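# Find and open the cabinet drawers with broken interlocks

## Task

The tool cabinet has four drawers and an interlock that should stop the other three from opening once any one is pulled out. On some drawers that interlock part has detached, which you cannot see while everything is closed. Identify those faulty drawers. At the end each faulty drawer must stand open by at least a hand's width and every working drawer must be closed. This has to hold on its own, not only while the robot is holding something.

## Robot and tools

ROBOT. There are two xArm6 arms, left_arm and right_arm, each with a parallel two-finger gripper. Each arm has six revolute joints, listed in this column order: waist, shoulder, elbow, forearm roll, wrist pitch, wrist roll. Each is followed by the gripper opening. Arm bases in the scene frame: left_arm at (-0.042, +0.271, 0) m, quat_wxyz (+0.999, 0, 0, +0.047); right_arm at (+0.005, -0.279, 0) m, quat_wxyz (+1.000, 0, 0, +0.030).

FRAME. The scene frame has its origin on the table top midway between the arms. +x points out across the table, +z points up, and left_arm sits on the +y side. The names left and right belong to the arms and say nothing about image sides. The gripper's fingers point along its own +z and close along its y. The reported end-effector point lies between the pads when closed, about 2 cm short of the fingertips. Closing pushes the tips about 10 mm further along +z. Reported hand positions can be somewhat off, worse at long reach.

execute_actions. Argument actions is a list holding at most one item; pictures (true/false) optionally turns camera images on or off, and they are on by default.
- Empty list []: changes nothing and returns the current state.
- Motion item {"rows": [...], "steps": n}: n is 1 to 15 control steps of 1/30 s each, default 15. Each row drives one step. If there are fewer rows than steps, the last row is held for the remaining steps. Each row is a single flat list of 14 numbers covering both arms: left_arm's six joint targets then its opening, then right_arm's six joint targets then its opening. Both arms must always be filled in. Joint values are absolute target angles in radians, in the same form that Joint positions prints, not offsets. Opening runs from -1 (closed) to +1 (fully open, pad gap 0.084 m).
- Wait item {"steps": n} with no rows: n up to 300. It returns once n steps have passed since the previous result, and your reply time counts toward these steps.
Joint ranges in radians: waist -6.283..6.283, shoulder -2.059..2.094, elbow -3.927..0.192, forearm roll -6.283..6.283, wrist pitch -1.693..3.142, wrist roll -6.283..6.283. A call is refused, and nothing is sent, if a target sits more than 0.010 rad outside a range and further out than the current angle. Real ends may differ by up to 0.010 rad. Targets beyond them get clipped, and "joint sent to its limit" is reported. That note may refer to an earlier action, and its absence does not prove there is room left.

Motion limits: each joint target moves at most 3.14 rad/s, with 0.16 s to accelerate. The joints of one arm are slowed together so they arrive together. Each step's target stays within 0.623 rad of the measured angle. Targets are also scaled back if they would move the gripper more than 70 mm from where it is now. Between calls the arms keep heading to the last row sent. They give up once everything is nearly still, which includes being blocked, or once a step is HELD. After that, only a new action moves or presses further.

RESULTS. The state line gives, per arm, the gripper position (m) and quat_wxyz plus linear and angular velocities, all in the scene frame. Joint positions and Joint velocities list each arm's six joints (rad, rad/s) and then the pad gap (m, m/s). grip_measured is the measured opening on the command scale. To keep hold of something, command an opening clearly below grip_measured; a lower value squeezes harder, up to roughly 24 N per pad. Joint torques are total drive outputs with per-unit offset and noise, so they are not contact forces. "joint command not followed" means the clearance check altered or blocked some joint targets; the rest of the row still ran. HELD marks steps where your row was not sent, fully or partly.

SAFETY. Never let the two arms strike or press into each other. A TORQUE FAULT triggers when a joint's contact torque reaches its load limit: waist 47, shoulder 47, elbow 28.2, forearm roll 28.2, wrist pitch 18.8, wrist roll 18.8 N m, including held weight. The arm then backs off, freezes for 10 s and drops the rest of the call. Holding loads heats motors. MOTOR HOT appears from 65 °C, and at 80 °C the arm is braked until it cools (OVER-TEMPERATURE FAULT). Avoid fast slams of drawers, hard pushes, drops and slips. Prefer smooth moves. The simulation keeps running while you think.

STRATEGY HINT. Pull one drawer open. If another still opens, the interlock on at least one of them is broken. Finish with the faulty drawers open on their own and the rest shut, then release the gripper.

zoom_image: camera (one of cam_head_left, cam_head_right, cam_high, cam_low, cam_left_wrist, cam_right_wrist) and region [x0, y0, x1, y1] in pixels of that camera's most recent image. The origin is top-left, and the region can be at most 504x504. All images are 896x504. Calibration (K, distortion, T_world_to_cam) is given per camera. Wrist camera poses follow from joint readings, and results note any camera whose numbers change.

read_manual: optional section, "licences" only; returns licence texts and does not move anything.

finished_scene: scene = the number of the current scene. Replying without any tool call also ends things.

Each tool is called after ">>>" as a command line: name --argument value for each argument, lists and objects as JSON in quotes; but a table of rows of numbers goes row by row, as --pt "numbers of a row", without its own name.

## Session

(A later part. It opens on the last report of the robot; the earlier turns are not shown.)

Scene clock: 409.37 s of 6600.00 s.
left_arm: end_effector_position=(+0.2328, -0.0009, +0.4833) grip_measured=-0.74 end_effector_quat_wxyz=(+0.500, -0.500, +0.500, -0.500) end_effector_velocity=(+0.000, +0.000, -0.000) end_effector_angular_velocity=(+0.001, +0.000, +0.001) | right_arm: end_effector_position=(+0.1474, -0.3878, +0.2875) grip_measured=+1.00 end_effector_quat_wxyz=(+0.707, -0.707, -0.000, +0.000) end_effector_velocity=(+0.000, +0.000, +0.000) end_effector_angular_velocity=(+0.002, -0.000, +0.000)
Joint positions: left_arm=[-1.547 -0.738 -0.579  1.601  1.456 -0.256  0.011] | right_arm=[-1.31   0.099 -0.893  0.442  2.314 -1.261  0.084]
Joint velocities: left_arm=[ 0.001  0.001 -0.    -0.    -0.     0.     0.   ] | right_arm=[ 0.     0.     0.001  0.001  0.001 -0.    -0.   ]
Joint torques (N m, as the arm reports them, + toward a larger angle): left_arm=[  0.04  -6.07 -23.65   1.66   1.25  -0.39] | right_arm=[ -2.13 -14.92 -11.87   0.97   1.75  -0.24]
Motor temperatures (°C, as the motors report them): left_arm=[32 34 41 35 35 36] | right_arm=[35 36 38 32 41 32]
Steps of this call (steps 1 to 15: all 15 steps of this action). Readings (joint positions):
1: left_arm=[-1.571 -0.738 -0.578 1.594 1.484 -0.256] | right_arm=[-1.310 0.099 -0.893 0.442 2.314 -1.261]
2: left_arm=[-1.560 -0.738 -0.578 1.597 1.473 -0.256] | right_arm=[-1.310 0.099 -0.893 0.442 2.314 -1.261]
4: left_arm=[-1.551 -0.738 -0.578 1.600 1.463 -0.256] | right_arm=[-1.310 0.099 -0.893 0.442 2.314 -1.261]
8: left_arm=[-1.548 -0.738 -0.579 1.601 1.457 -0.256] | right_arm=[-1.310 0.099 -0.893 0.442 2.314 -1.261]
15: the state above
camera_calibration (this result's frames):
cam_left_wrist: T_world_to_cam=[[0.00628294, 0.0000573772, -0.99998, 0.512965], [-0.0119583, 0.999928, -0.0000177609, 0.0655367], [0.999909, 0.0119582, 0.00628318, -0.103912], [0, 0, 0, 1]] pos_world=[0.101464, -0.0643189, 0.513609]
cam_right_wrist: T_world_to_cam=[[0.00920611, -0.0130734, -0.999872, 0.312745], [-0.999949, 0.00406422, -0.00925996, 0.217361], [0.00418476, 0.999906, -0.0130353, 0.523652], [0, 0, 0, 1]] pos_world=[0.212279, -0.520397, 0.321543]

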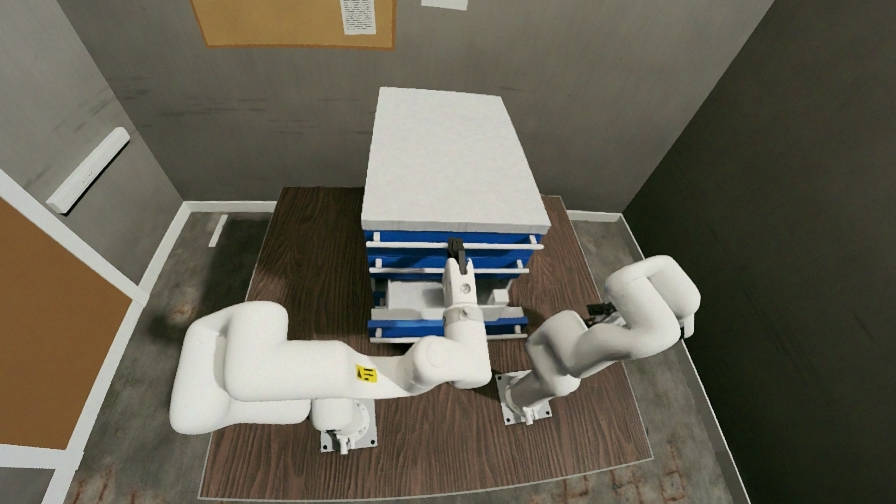

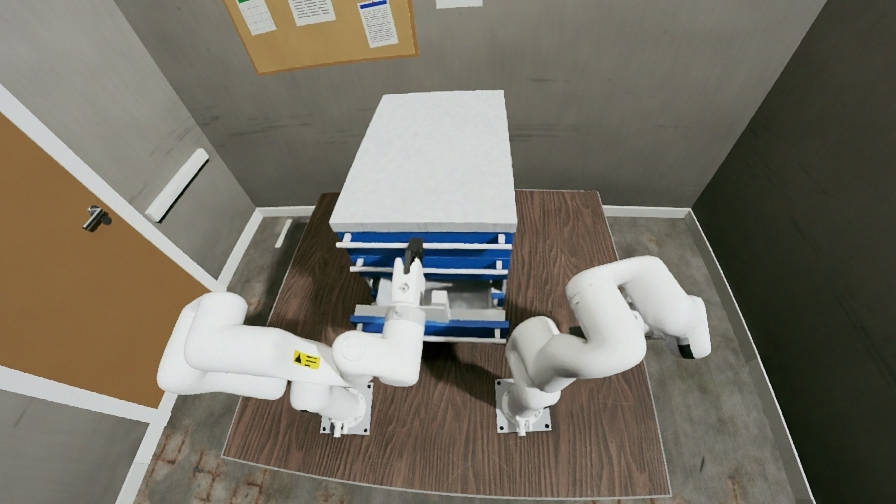

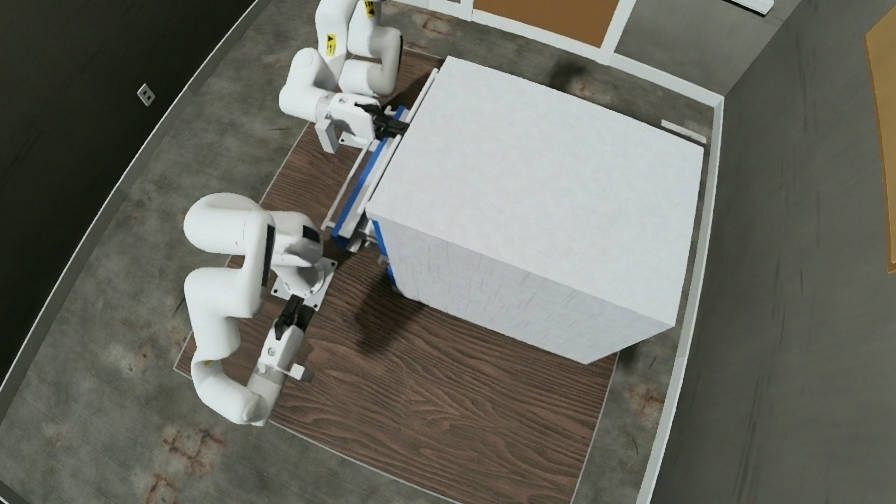

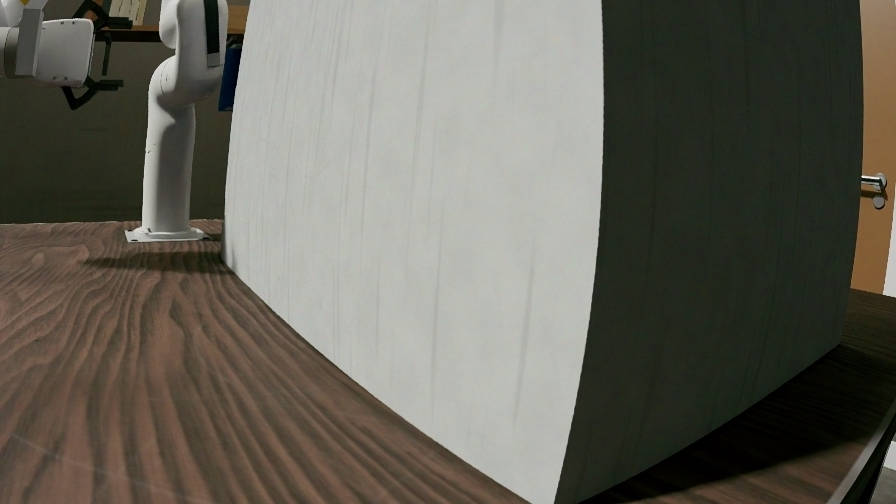

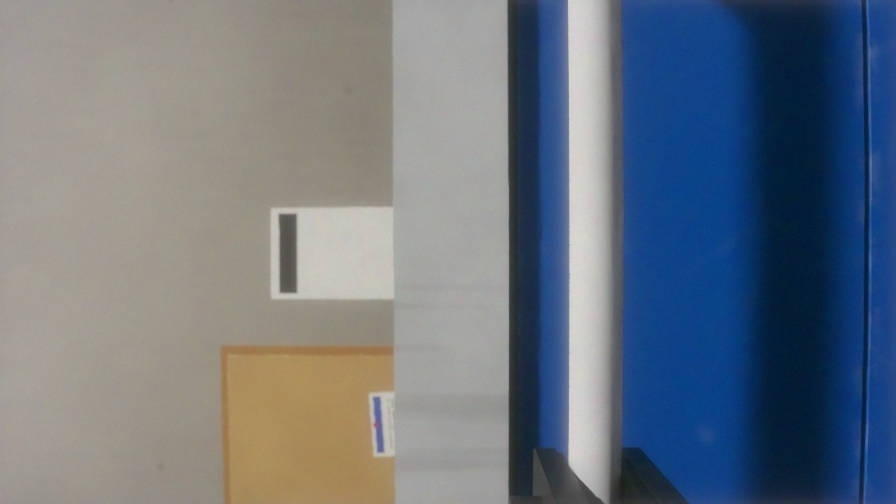

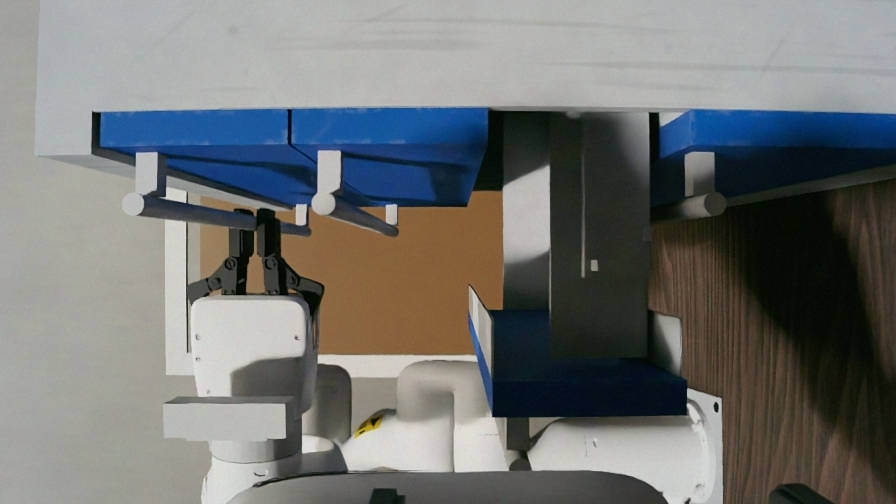

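Drawer 2 is shut. Now pull drawer 1 open and release.

>>> execute_actions --actions '[{"rows": [[-1.5601,-0.7380,-0.5787,1.5980,1.4696,-0.2558,-1.0,-1.31,0.0992,-0.8932,0.442,2.314,-1.261,1.0],[-1.5850,-0.7381,-0.5786,1.5915,1.4937,-0.2557,-1.0,-1.31,0.0992,-0.8932,0.442,2.314,-1.261,1.0],[-1.6145,-0.7383,-0.5785,1.5839,1.5222,-0.2557,-1.0,-1.31,0.0992,-0.8932,0.442,2.314,-1.261,1.0],[-1.6462,-0.7384,-0.5783,1.5756,1.5529,-0.2557,-1.0,-1.31,0.0992,-0.8932,0.442,2.314,-1.261,1.0],[-1.6780,-0.7386,-0.5782,1.5674,1.5835,-0.2556,-1.0,-1.31,0.0992,-0.8932,0.442,2.314,-1.261,1.0],[-1.7097,-0.7388,-0.5780,1.5592,1.6142,-0.2556,-1.0,-1.31,0.0992,-0.8932,0.442,2.314,-1.261,1.0],[-1.7415,-0.7389,-0.5779,1.5509,1.6448,-0.2555,-1.0,-1.31,0.0992,-0.8932,0.442,2.314,-1.261,1.0],[-1.7732,-0.7391,-0.5777,1.5427,1.6755,-0.2555,-1.0,-1.31,0.0992,-0.8932,0.442,2.314,-1.261,1.0],[-1.8040,-0.7331,-0.5820,1.5338,1.7050,-0.2591,-1.0,-1.31,0.0992,-0.8932,0.442,2.314,-1.261,1.0],[-1.8347,-0.7271,-0.5862,1.5249,1.7345,-0.2626,-1.0,-1.31,0.0992,-0.8932,0.442,2.314,-1.261,1.0],[-1.8655,-0.7211,-0.5905,1.5160,1.7640,-0.2662,-1.0,-1.31,0.0992,-0.8932,0.442,2.314,-1.261,1.0],[-1.8962,-0.7151,-0.5947,1.5072,1.7935,-0.2697,-1.0,-1.31,0.0992,-0.8932,0.442,2.314,-1.261,1.0],[-1.9270,-0.7091,-0.5990,1.4983,1.8230,-0.2733,-1.0,-1.31,0.0992,-0.8932,0.442,2.314,-1.261,1.0],[-1.9577,-0.7031,-0.6032,1.4894,1.8525,-0.2768,-1.0,-1.31,0.0992,-0.8932,0.442,2.314,-1.261,1.0],[-1.9885,-0.6971,-0.6075,1.4805,1.8820,-0.2804,-1.0,-1.31,0.0992,-0.8932,0.442,2.314,-1.261,1.0]], "steps": 15}]' --pictures false

>>> execute_actions --actions '[{"rows": [[-2.0152,-0.6863,-0.6155,1.4705,1.9071,-0.2869,-1.0,-1.31,0.0992,-0.8932,0.442,2.314,-1.261,1.0],[-2.0419,-0.6754,-0.6235,1.4605,1.9322,-0.2934,-1.0,-1.31,0.0992,-0.8932,0.442,2.314,-1.261,1.0],[-2.0686,-0.6646,-0.6315,1.4505,1.9573,-0.2999,-1.0,-1.31,0.0992,-0.8932,0.442,2.314,-1.261,1.0],[-2.0952,-0.6538,-0.6394,1.4404,1.9823,-0.3065,-1.0,-1.31,0.0992,-0.8932,0.442,2.314,-1.261,1.0],[-2.1219,-0.6430,-0.6474,1.4304,2.0074,-0.3130,-1.0,-1.31,0.0992,-0.8932,0.442,2.314,-1.261,1.0],[-2.1486,-0.6321,-0.6554,1.4204,2.0325,-0.3195,-1.0,-1.31,0.0992,-0.8932,0.442,2.314,-1.261,1.0],[-2.1753,-0.6213,-0.6634,1.4104,2.0576,-0.3260,-1.0,-1.31,0.0992,-0.8932,0.442,2.314,-1.261,1.0]], "steps": 15}]' --pictures false

>>> execute_actions --actions '[{"rows": [[-2.1753,-0.6213,-0.6634,1.4104,2.0576,-0.3260,-0.7,-1.31,0.0992,-0.8932,0.442,2.314,-1.261,1.0],[-2.1753,-0.6213,-0.6634,1.4104,2.0576,-0.3260,-0.4,-1.31,0.0992,-0.8932,0.442,2.314,-1.261,1.0],[-2.1753,-0.6213,-0.6634,1.4104,2.0576,-0.3260,-0.1,-1.31,0.0992,-0.8932,0.442,2.314,-1.261,1.0],[-2.1753,-0.6213,-0.6634,1.4104,2.0576,-0.3260,0.2,-1.31,0.0992,-0.8932,0.442,2.314,-1.261,1.0],[-2.1753,-0.6213,-0.6634,1.4104,2.0576,-0.3260,0.2,-1.31,0.0992,-0.8932,0.442,2.314,-1.261,1.0],[-2.1753,-0.6213,-0.6634,1.4104,2.0576,-0.3260,0.2,-1.31,0.0992,-0.8932,0.442,2.314,-1.261,1.0],[-2.1753,-0.6213,-0.6634,1.4104,2.0576,-0.3260,0.2,-1.31,0.0992,-0.8932,0.442,2.314,-1.261,1.0],[-2.2082,-0.6002,-0.6793,1.3947,2.0877,-0.3388,0.2,-1.31,0.0992,-0.8932,0.442,2.314,-1.261,1.0],[-2.2412,-0.5792,-0.6952,1.3790,2.1178,-0.3516,0.2,-1.31,0.0992,-0.8932,0.442,2.314,-1.261,1.0],[-2.2741,-0.5581,-0.7112,1.3634,2.1478,-0.3644,0.2,-1.31,0.0992,-0.8932,0.442,2.314,-1.261,1.0],[-2.3071,-0.5371,-0.7271,1.3477,2.1779,-0.3772,0.2,-1.31,0.0992,-0.8932,0.442,2.314,-1.261,1.0],[-2.34,-0.516,-0.743,1.332,2.208,-0.39,0.2,-1.31,0.0992,-0.8932,0.442,2.314,-1.261,1.0]], "steps": 15}]' --pictures false

>>> execute_actions --actions '[{"steps": 15}]'

Scene clock: 425.87 s of 6600.00 s.
left_arm: end_effector_position=(+0.1682, -0.0013, +0.4831) grip_measured=-0.74 end_effector_quat_wxyz=(+0.499, -0.502, +0.499, -0.499) end_effector_velocity=(-0.192, -0.000, -0.001) end_effector_angular_velocity=(+0.004, +0.007, -0.004) | right_arm: end_effector_position=(+0.1474, -0.3878, +0.2875) grip_measured=+1.00 end_effector_quat_wxyz=(+0.707, -0.707, -0.000, +0.000) end_effector_velocity=(-0.000, +0.000, +0.000) end_effector_angular_velocity=(+0.002, +0.001, +0.001)
Joint positions: left_arm=[-1.869 -0.72  -0.592  1.515  1.77  -0.267  0.011] | right_arm=[-1.31   0.099 -0.893  0.442  2.314 -1.261  0.084]
Joint velocities: left_arm=[-0.918  0.164 -0.117 -0.26   0.878 -0.095 -0.   ] | right_arm=[ 0.    -0.     0.001 -0.     0.001  0.001 -0.   ]
Joint torques (N m, as the arm reports them, + toward a larger angle): left_arm=[ -4.6   -3.92 -22.38   2.1   -1.03  -0.49] | right_arm=[ -2.18 -15.3  -12.09   1.03   1.87  -0.24]
Motor temperatures (°C, as the motors report them): left_arm=[32 34 42 35 35 36] | right_arm=[35 36 38 32 41 32]
Steps of this call (steps 1 to 15: the robot went on to your last target; steps 16 to 90: nothing new was sent; then 13.00 s passed at rest; steps 91 to 105: all 15 steps of this action). Readings (joint positions):
91: left_arm=[-1.547 -0.738 -0.579 1.601 1.457 -0.256] | right_arm=[-1.310 0.099 -0.893 0.442 2.314 -1.261]
92: left_arm=[-1.549 -0.738 -0.579 1.601 1.460 -0.256] | right_arm=[-1.310 0.099 -0.893 0.442 2.314 -1.261]
94: left_arm=[-1.568 -0.737 -0.579 1.596 1.480 -0.256] | right_arm=[-1.310 0.099 -0.893 0.442 2.314 -1.261]
98: left_arm=[-1.658 -0.739 -0.578 1.572 1.568 -0.256] | right_arm=[-1.310 0.099 -0.893 0.442 2.314 -1.261]
105: the state above

Scene clock: 426.37 s of 6600.00 s.
left_arm: end_effector_position=(+0.0983, -0.0011, +0.4826) grip_measured=-0.74 end_effector_quat_wxyz=(+0.499, -0.501, +0.501, -0.500) end_effector_velocity=(-0.006, +0.001, -0.001) end_effector_angular_velocity=(+0.000, +0.000, +0.003) | right_arm: end_effector_position=(+0.1474, -0.3878, +0.2875) grip_measured=+1.00 end_effector_quat_wxyz=(+0.707, -0.707, -0.000, +0.000) end_effector_velocity=(+0.000, -0.000, -0.001) end_effector_angular_velocity=(-0.002, +0.001, -0.001)
Joint positions: left_arm=[-2.173 -0.622 -0.664  1.413  2.054 -0.325  0.011] | right_arm=[-1.31   0.099 -0.893  0.442  2.314 -1.261  0.084]
Joint velocities: left_arm=[-0.024  0.013 -0.008 -0.012  0.025 -0.009 -0.   ] | right_arm=[-0.     0.     0.001 -0.    -0.002  0.    -0.   ]
Joint torques (N m, as the arm reports them, + toward a larger angle): left_arm=[ -2.5   -4.22 -16.59  -0.24  -0.91  -0.54] | right_arm=[ -2.14 -14.71 -11.88   1.02   1.55  -0.48]
Motor temperatures (°C, as the motors report them): left_arm=[32 34 42 35 35 36] | right_arm=[35 36 38 32 41 32]
Steps of this call (steps 1 to 15: all 15 steps of this action). Readings (joint positions):
1: left_arm=[-1.900 -0.714 -0.596 1.506 1.800 -0.271] | right_arm=[-1.310 0.099 -0.893 0.442 2.314 -1.261]
2: left_arm=[-1.930 -0.708 -0.601 1.497 1.828 -0.274] | right_arm=[-1.310 0.099 -0.893 0.442 2.314 -1.261]
4: left_arm=[-1.989 -0.692 -0.613 1.478 1.884 -0.284] | right_arm=[-1.310 0.099 -0.893 0.442 2.314 -1.261]
8: left_arm=[-2.100 -0.652 -0.643 1.439 1.989 -0.308] | right_arm=[-1.310 0.099 -0.893 0.442 2.314 -1.261]
15: the state above

Scene clock: 426.87 s of 6600.00 s.
left_arm: end_effector_position=(+0.0595, -0.0012, +0.4806) grip_measured=+0.19 end_effector_quat_wxyz=(+0.499, -0.499, +0.501, -0.500) end_effector_velocity=(-0.168, +0.002, -0.006) end_effector_angular_velocity=(+0.024, -0.044, -0.047) | right_arm: end_effector_position=(+0.1474, -0.3878, +0.2875) grip_measured=+1.00 end_effector_quat_wxyz=(+0.707, -0.707, -0.000, +0.000) end_effector_velocity=(+0.000, -0.000, +0.000) end_effector_angular_velocity=(-0.001, -0.000, +0.000)
Joint positions: left_arm=[-2.306 -0.537 -0.726  1.348  2.174 -0.376  0.052] | right_arm=[-1.31   0.099 -0.893  0.442  2.314 -1.261  0.084]
Joint velocities: left_arm=[-0.55   0.354 -0.251 -0.245  0.461 -0.199  0.002] | right_arm=[-0.     0.    -0.001 -0.     0.001 -0.    -0.   ]
Joint torques (N m, as the arm reports them, + toward a larger angle): left_arm=[  7.19 -14.19 -19.72   2.7    1.03  -0.15] | right_arm=[ -2.54 -15.13 -12.04   0.98   1.62  -0.23]
Motor temperatures (°C, as the motors report them): left_arm=[32 34 42 35 35 36] | right_arm=[35 36 38 32 41 32]
Steps of this call (steps 1 to 15: all 15 steps of this action). Readings (joint positions):
1: left_arm=[-2.173 -0.622 -0.664 1.413 2.055 -0.326] | right_arm=[-1.310 0.099 -0.893 0.442 2.314 -1.261]
2: left_arm=[-2.174 -0.622 -0.664 1.413 2.055 -0.326] | right_arm=[-1.310 0.099 -0.893 0.442 2.314 -1.261]
4: left_arm=[-2.175 -0.621 -0.662 1.409 2.054 -0.326] | right_arm=[-1.310 0.099 -0.893 0.442 2.314 -1.261]
8: left_arm=[-2.176 -0.620 -0.662 1.408 2.056 -0.326] | right_arm=[-1.310 0.099 -0.893 0.442 2.314 -1.261]
15: the state above

Scene clock: 427.37 s of 6600.00 s.
left_arm: end_effector_position=(+0.0496, +0.0005, +0.4810) grip_measured=+0.19 end_effector_quat_wxyz=(+0.500, -0.499, +0.500, -0.500) end_effector_velocity=(-0.000, +0.000, +0.000) end_effector_angular_velocity=(-0.001, -0.000, +0.000) | right_arm: end_effector_position=(+0.1474, -0.3878, +0.2875) grip_measured=+1.00 end_effector_quat_wxyz=(+0.707, -0.707, -0.000, +0.000) end_effector_velocity=(-0.000, +0.000, +0.000) end_effector_angular_velocity=(+0.001, -0.000, +0.001)
Joint positions: left_arm=[-2.34  -0.516 -0.743  1.332  2.208 -0.39   0.052] | right_arm=[-1.31   0.099 -0.893  0.442  2.314 -1.261  0.084]
Joint velocities: left_arm=[-0.002  0.001 -0.001 -0.     0.002 -0.001  0.   ] | right_arm=[ 0.    -0.     0.001 -0.     0.001 -0.    -0.   ]
Joint torques (N m, as the arm reports them, + toward a larger angle): left_arm=[ -1.06  -9.33 -20.74   2.13   1.35  -0.29] | right_arm=[ -1.94 -15.1  -12.07   0.92   1.68  -0.35]
Motor temperatures (°C, as the motors report them): left_arm=[32 34 42 35 35 36] | right_arm=[35 36 38 32 41 32]
Steps of this call (steps 1 to 15: the robot went on to your last target). Readings (joint positions):
1: left_arm=[-2.321 -0.528 -0.733 1.342 2.187 -0.382] | right_arm=[-1.310 0.099 -0.893 0.442 2.314 -1.261]
2: left_arm=[-2.330 -0.522 -0.737 1.338 2.195 -0.385] | right_arm=[-1.310 0.099 -0.893 0.442 2.314 -1.261]
4: left_arm=[-2.337 -0.518 -0.741 1.334 2.203 -0.388] | right_arm=[-1.310 0.099 -0.893 0.442 2.314 -1.261]
8: left_arm=[-2.339 -0.517 -0.743 1.332 2.207 -0.390] | right_arm=[-1.310 0.099 -0.893 0.442 2.314 -1.261]
15: the state above
camera_calibration (this result's frames):
cam_left_wrist: T_world_to_cam=[[0.00707214, 0.000150405, -0.999975, 0.511811], [-0.0123886, 0.999923, 0.0000627815, 0.0619507], [0.999898, 0.0123878, 0.00707346, 0.0788547], [0, 0, 0, 1]] pos_world=[-0.0816988, -0.0629997, 0.511236]
cam_right_wrist: T_world_to_cam=[[0.00920626, -0.0130735, -0.999872, 0.312745], [-0.999949, 0.00406422, -0.0092601, 0.217361], [0.00418477, 0.999906, -0.0130354, 0.523652], [0, 0, 0, 1]] pos_world=[0.212279, -0.520397, 0.321543]

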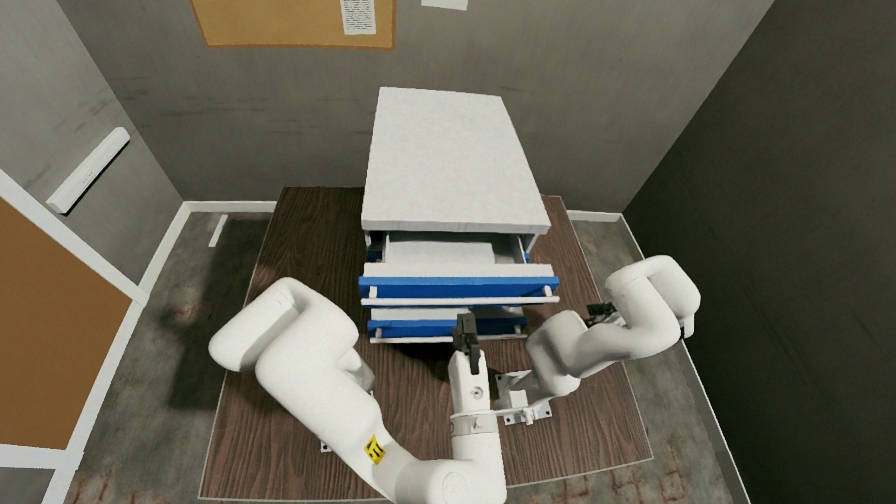

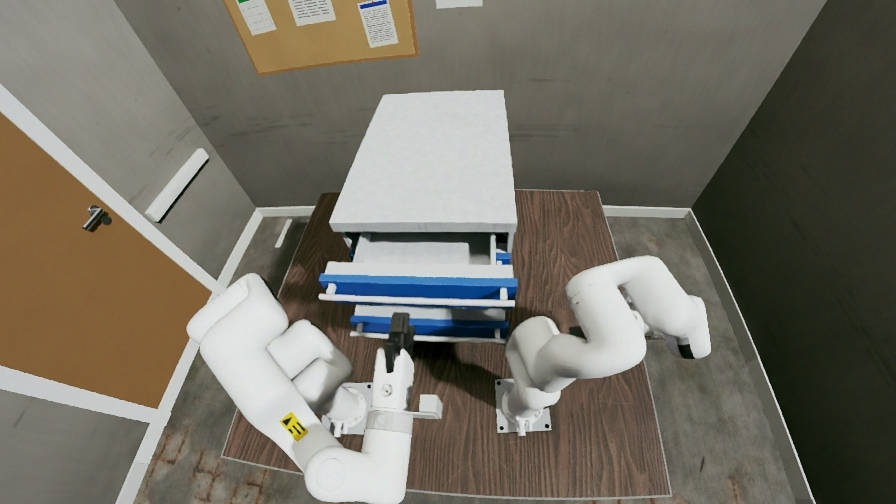

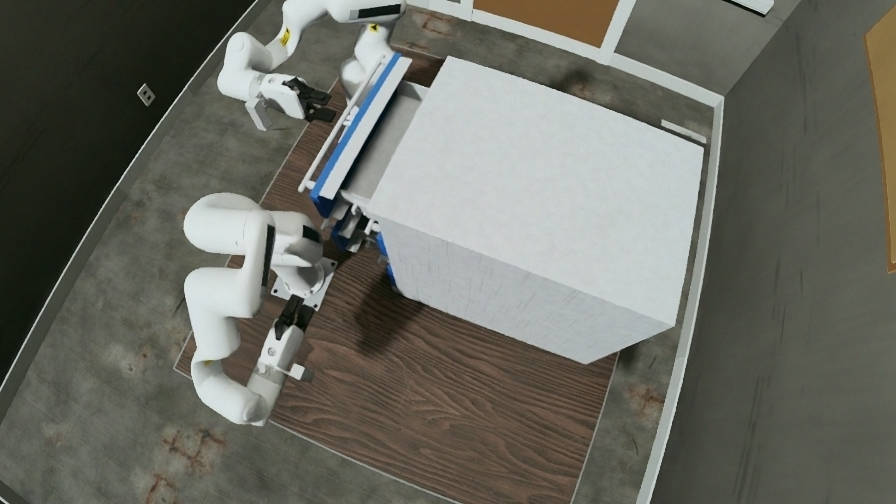

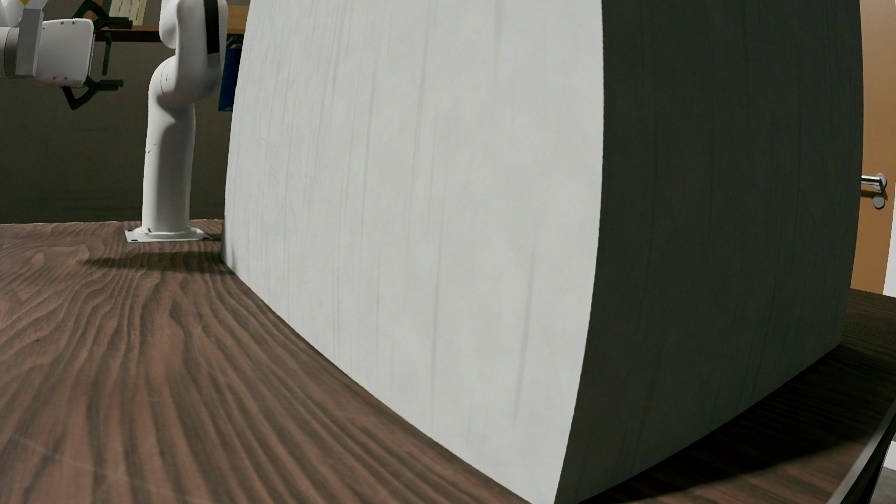

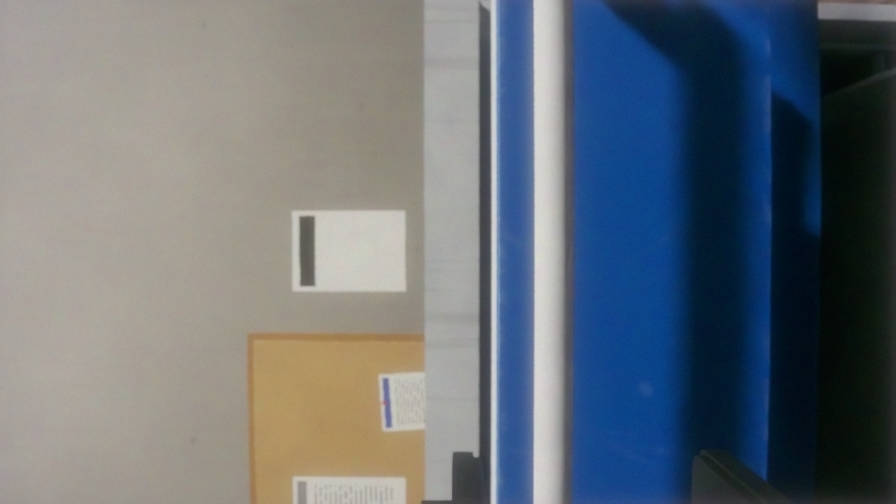

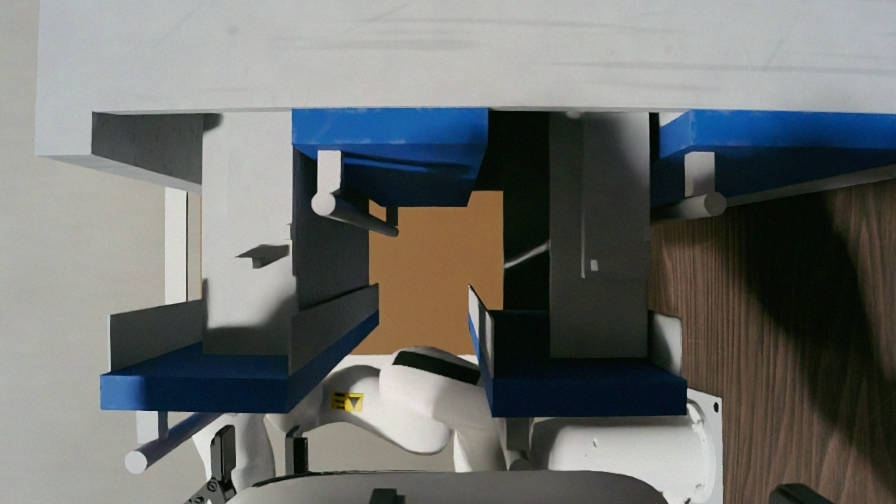

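>>> finished_scene --scene 1

The scene is finished: the task was done.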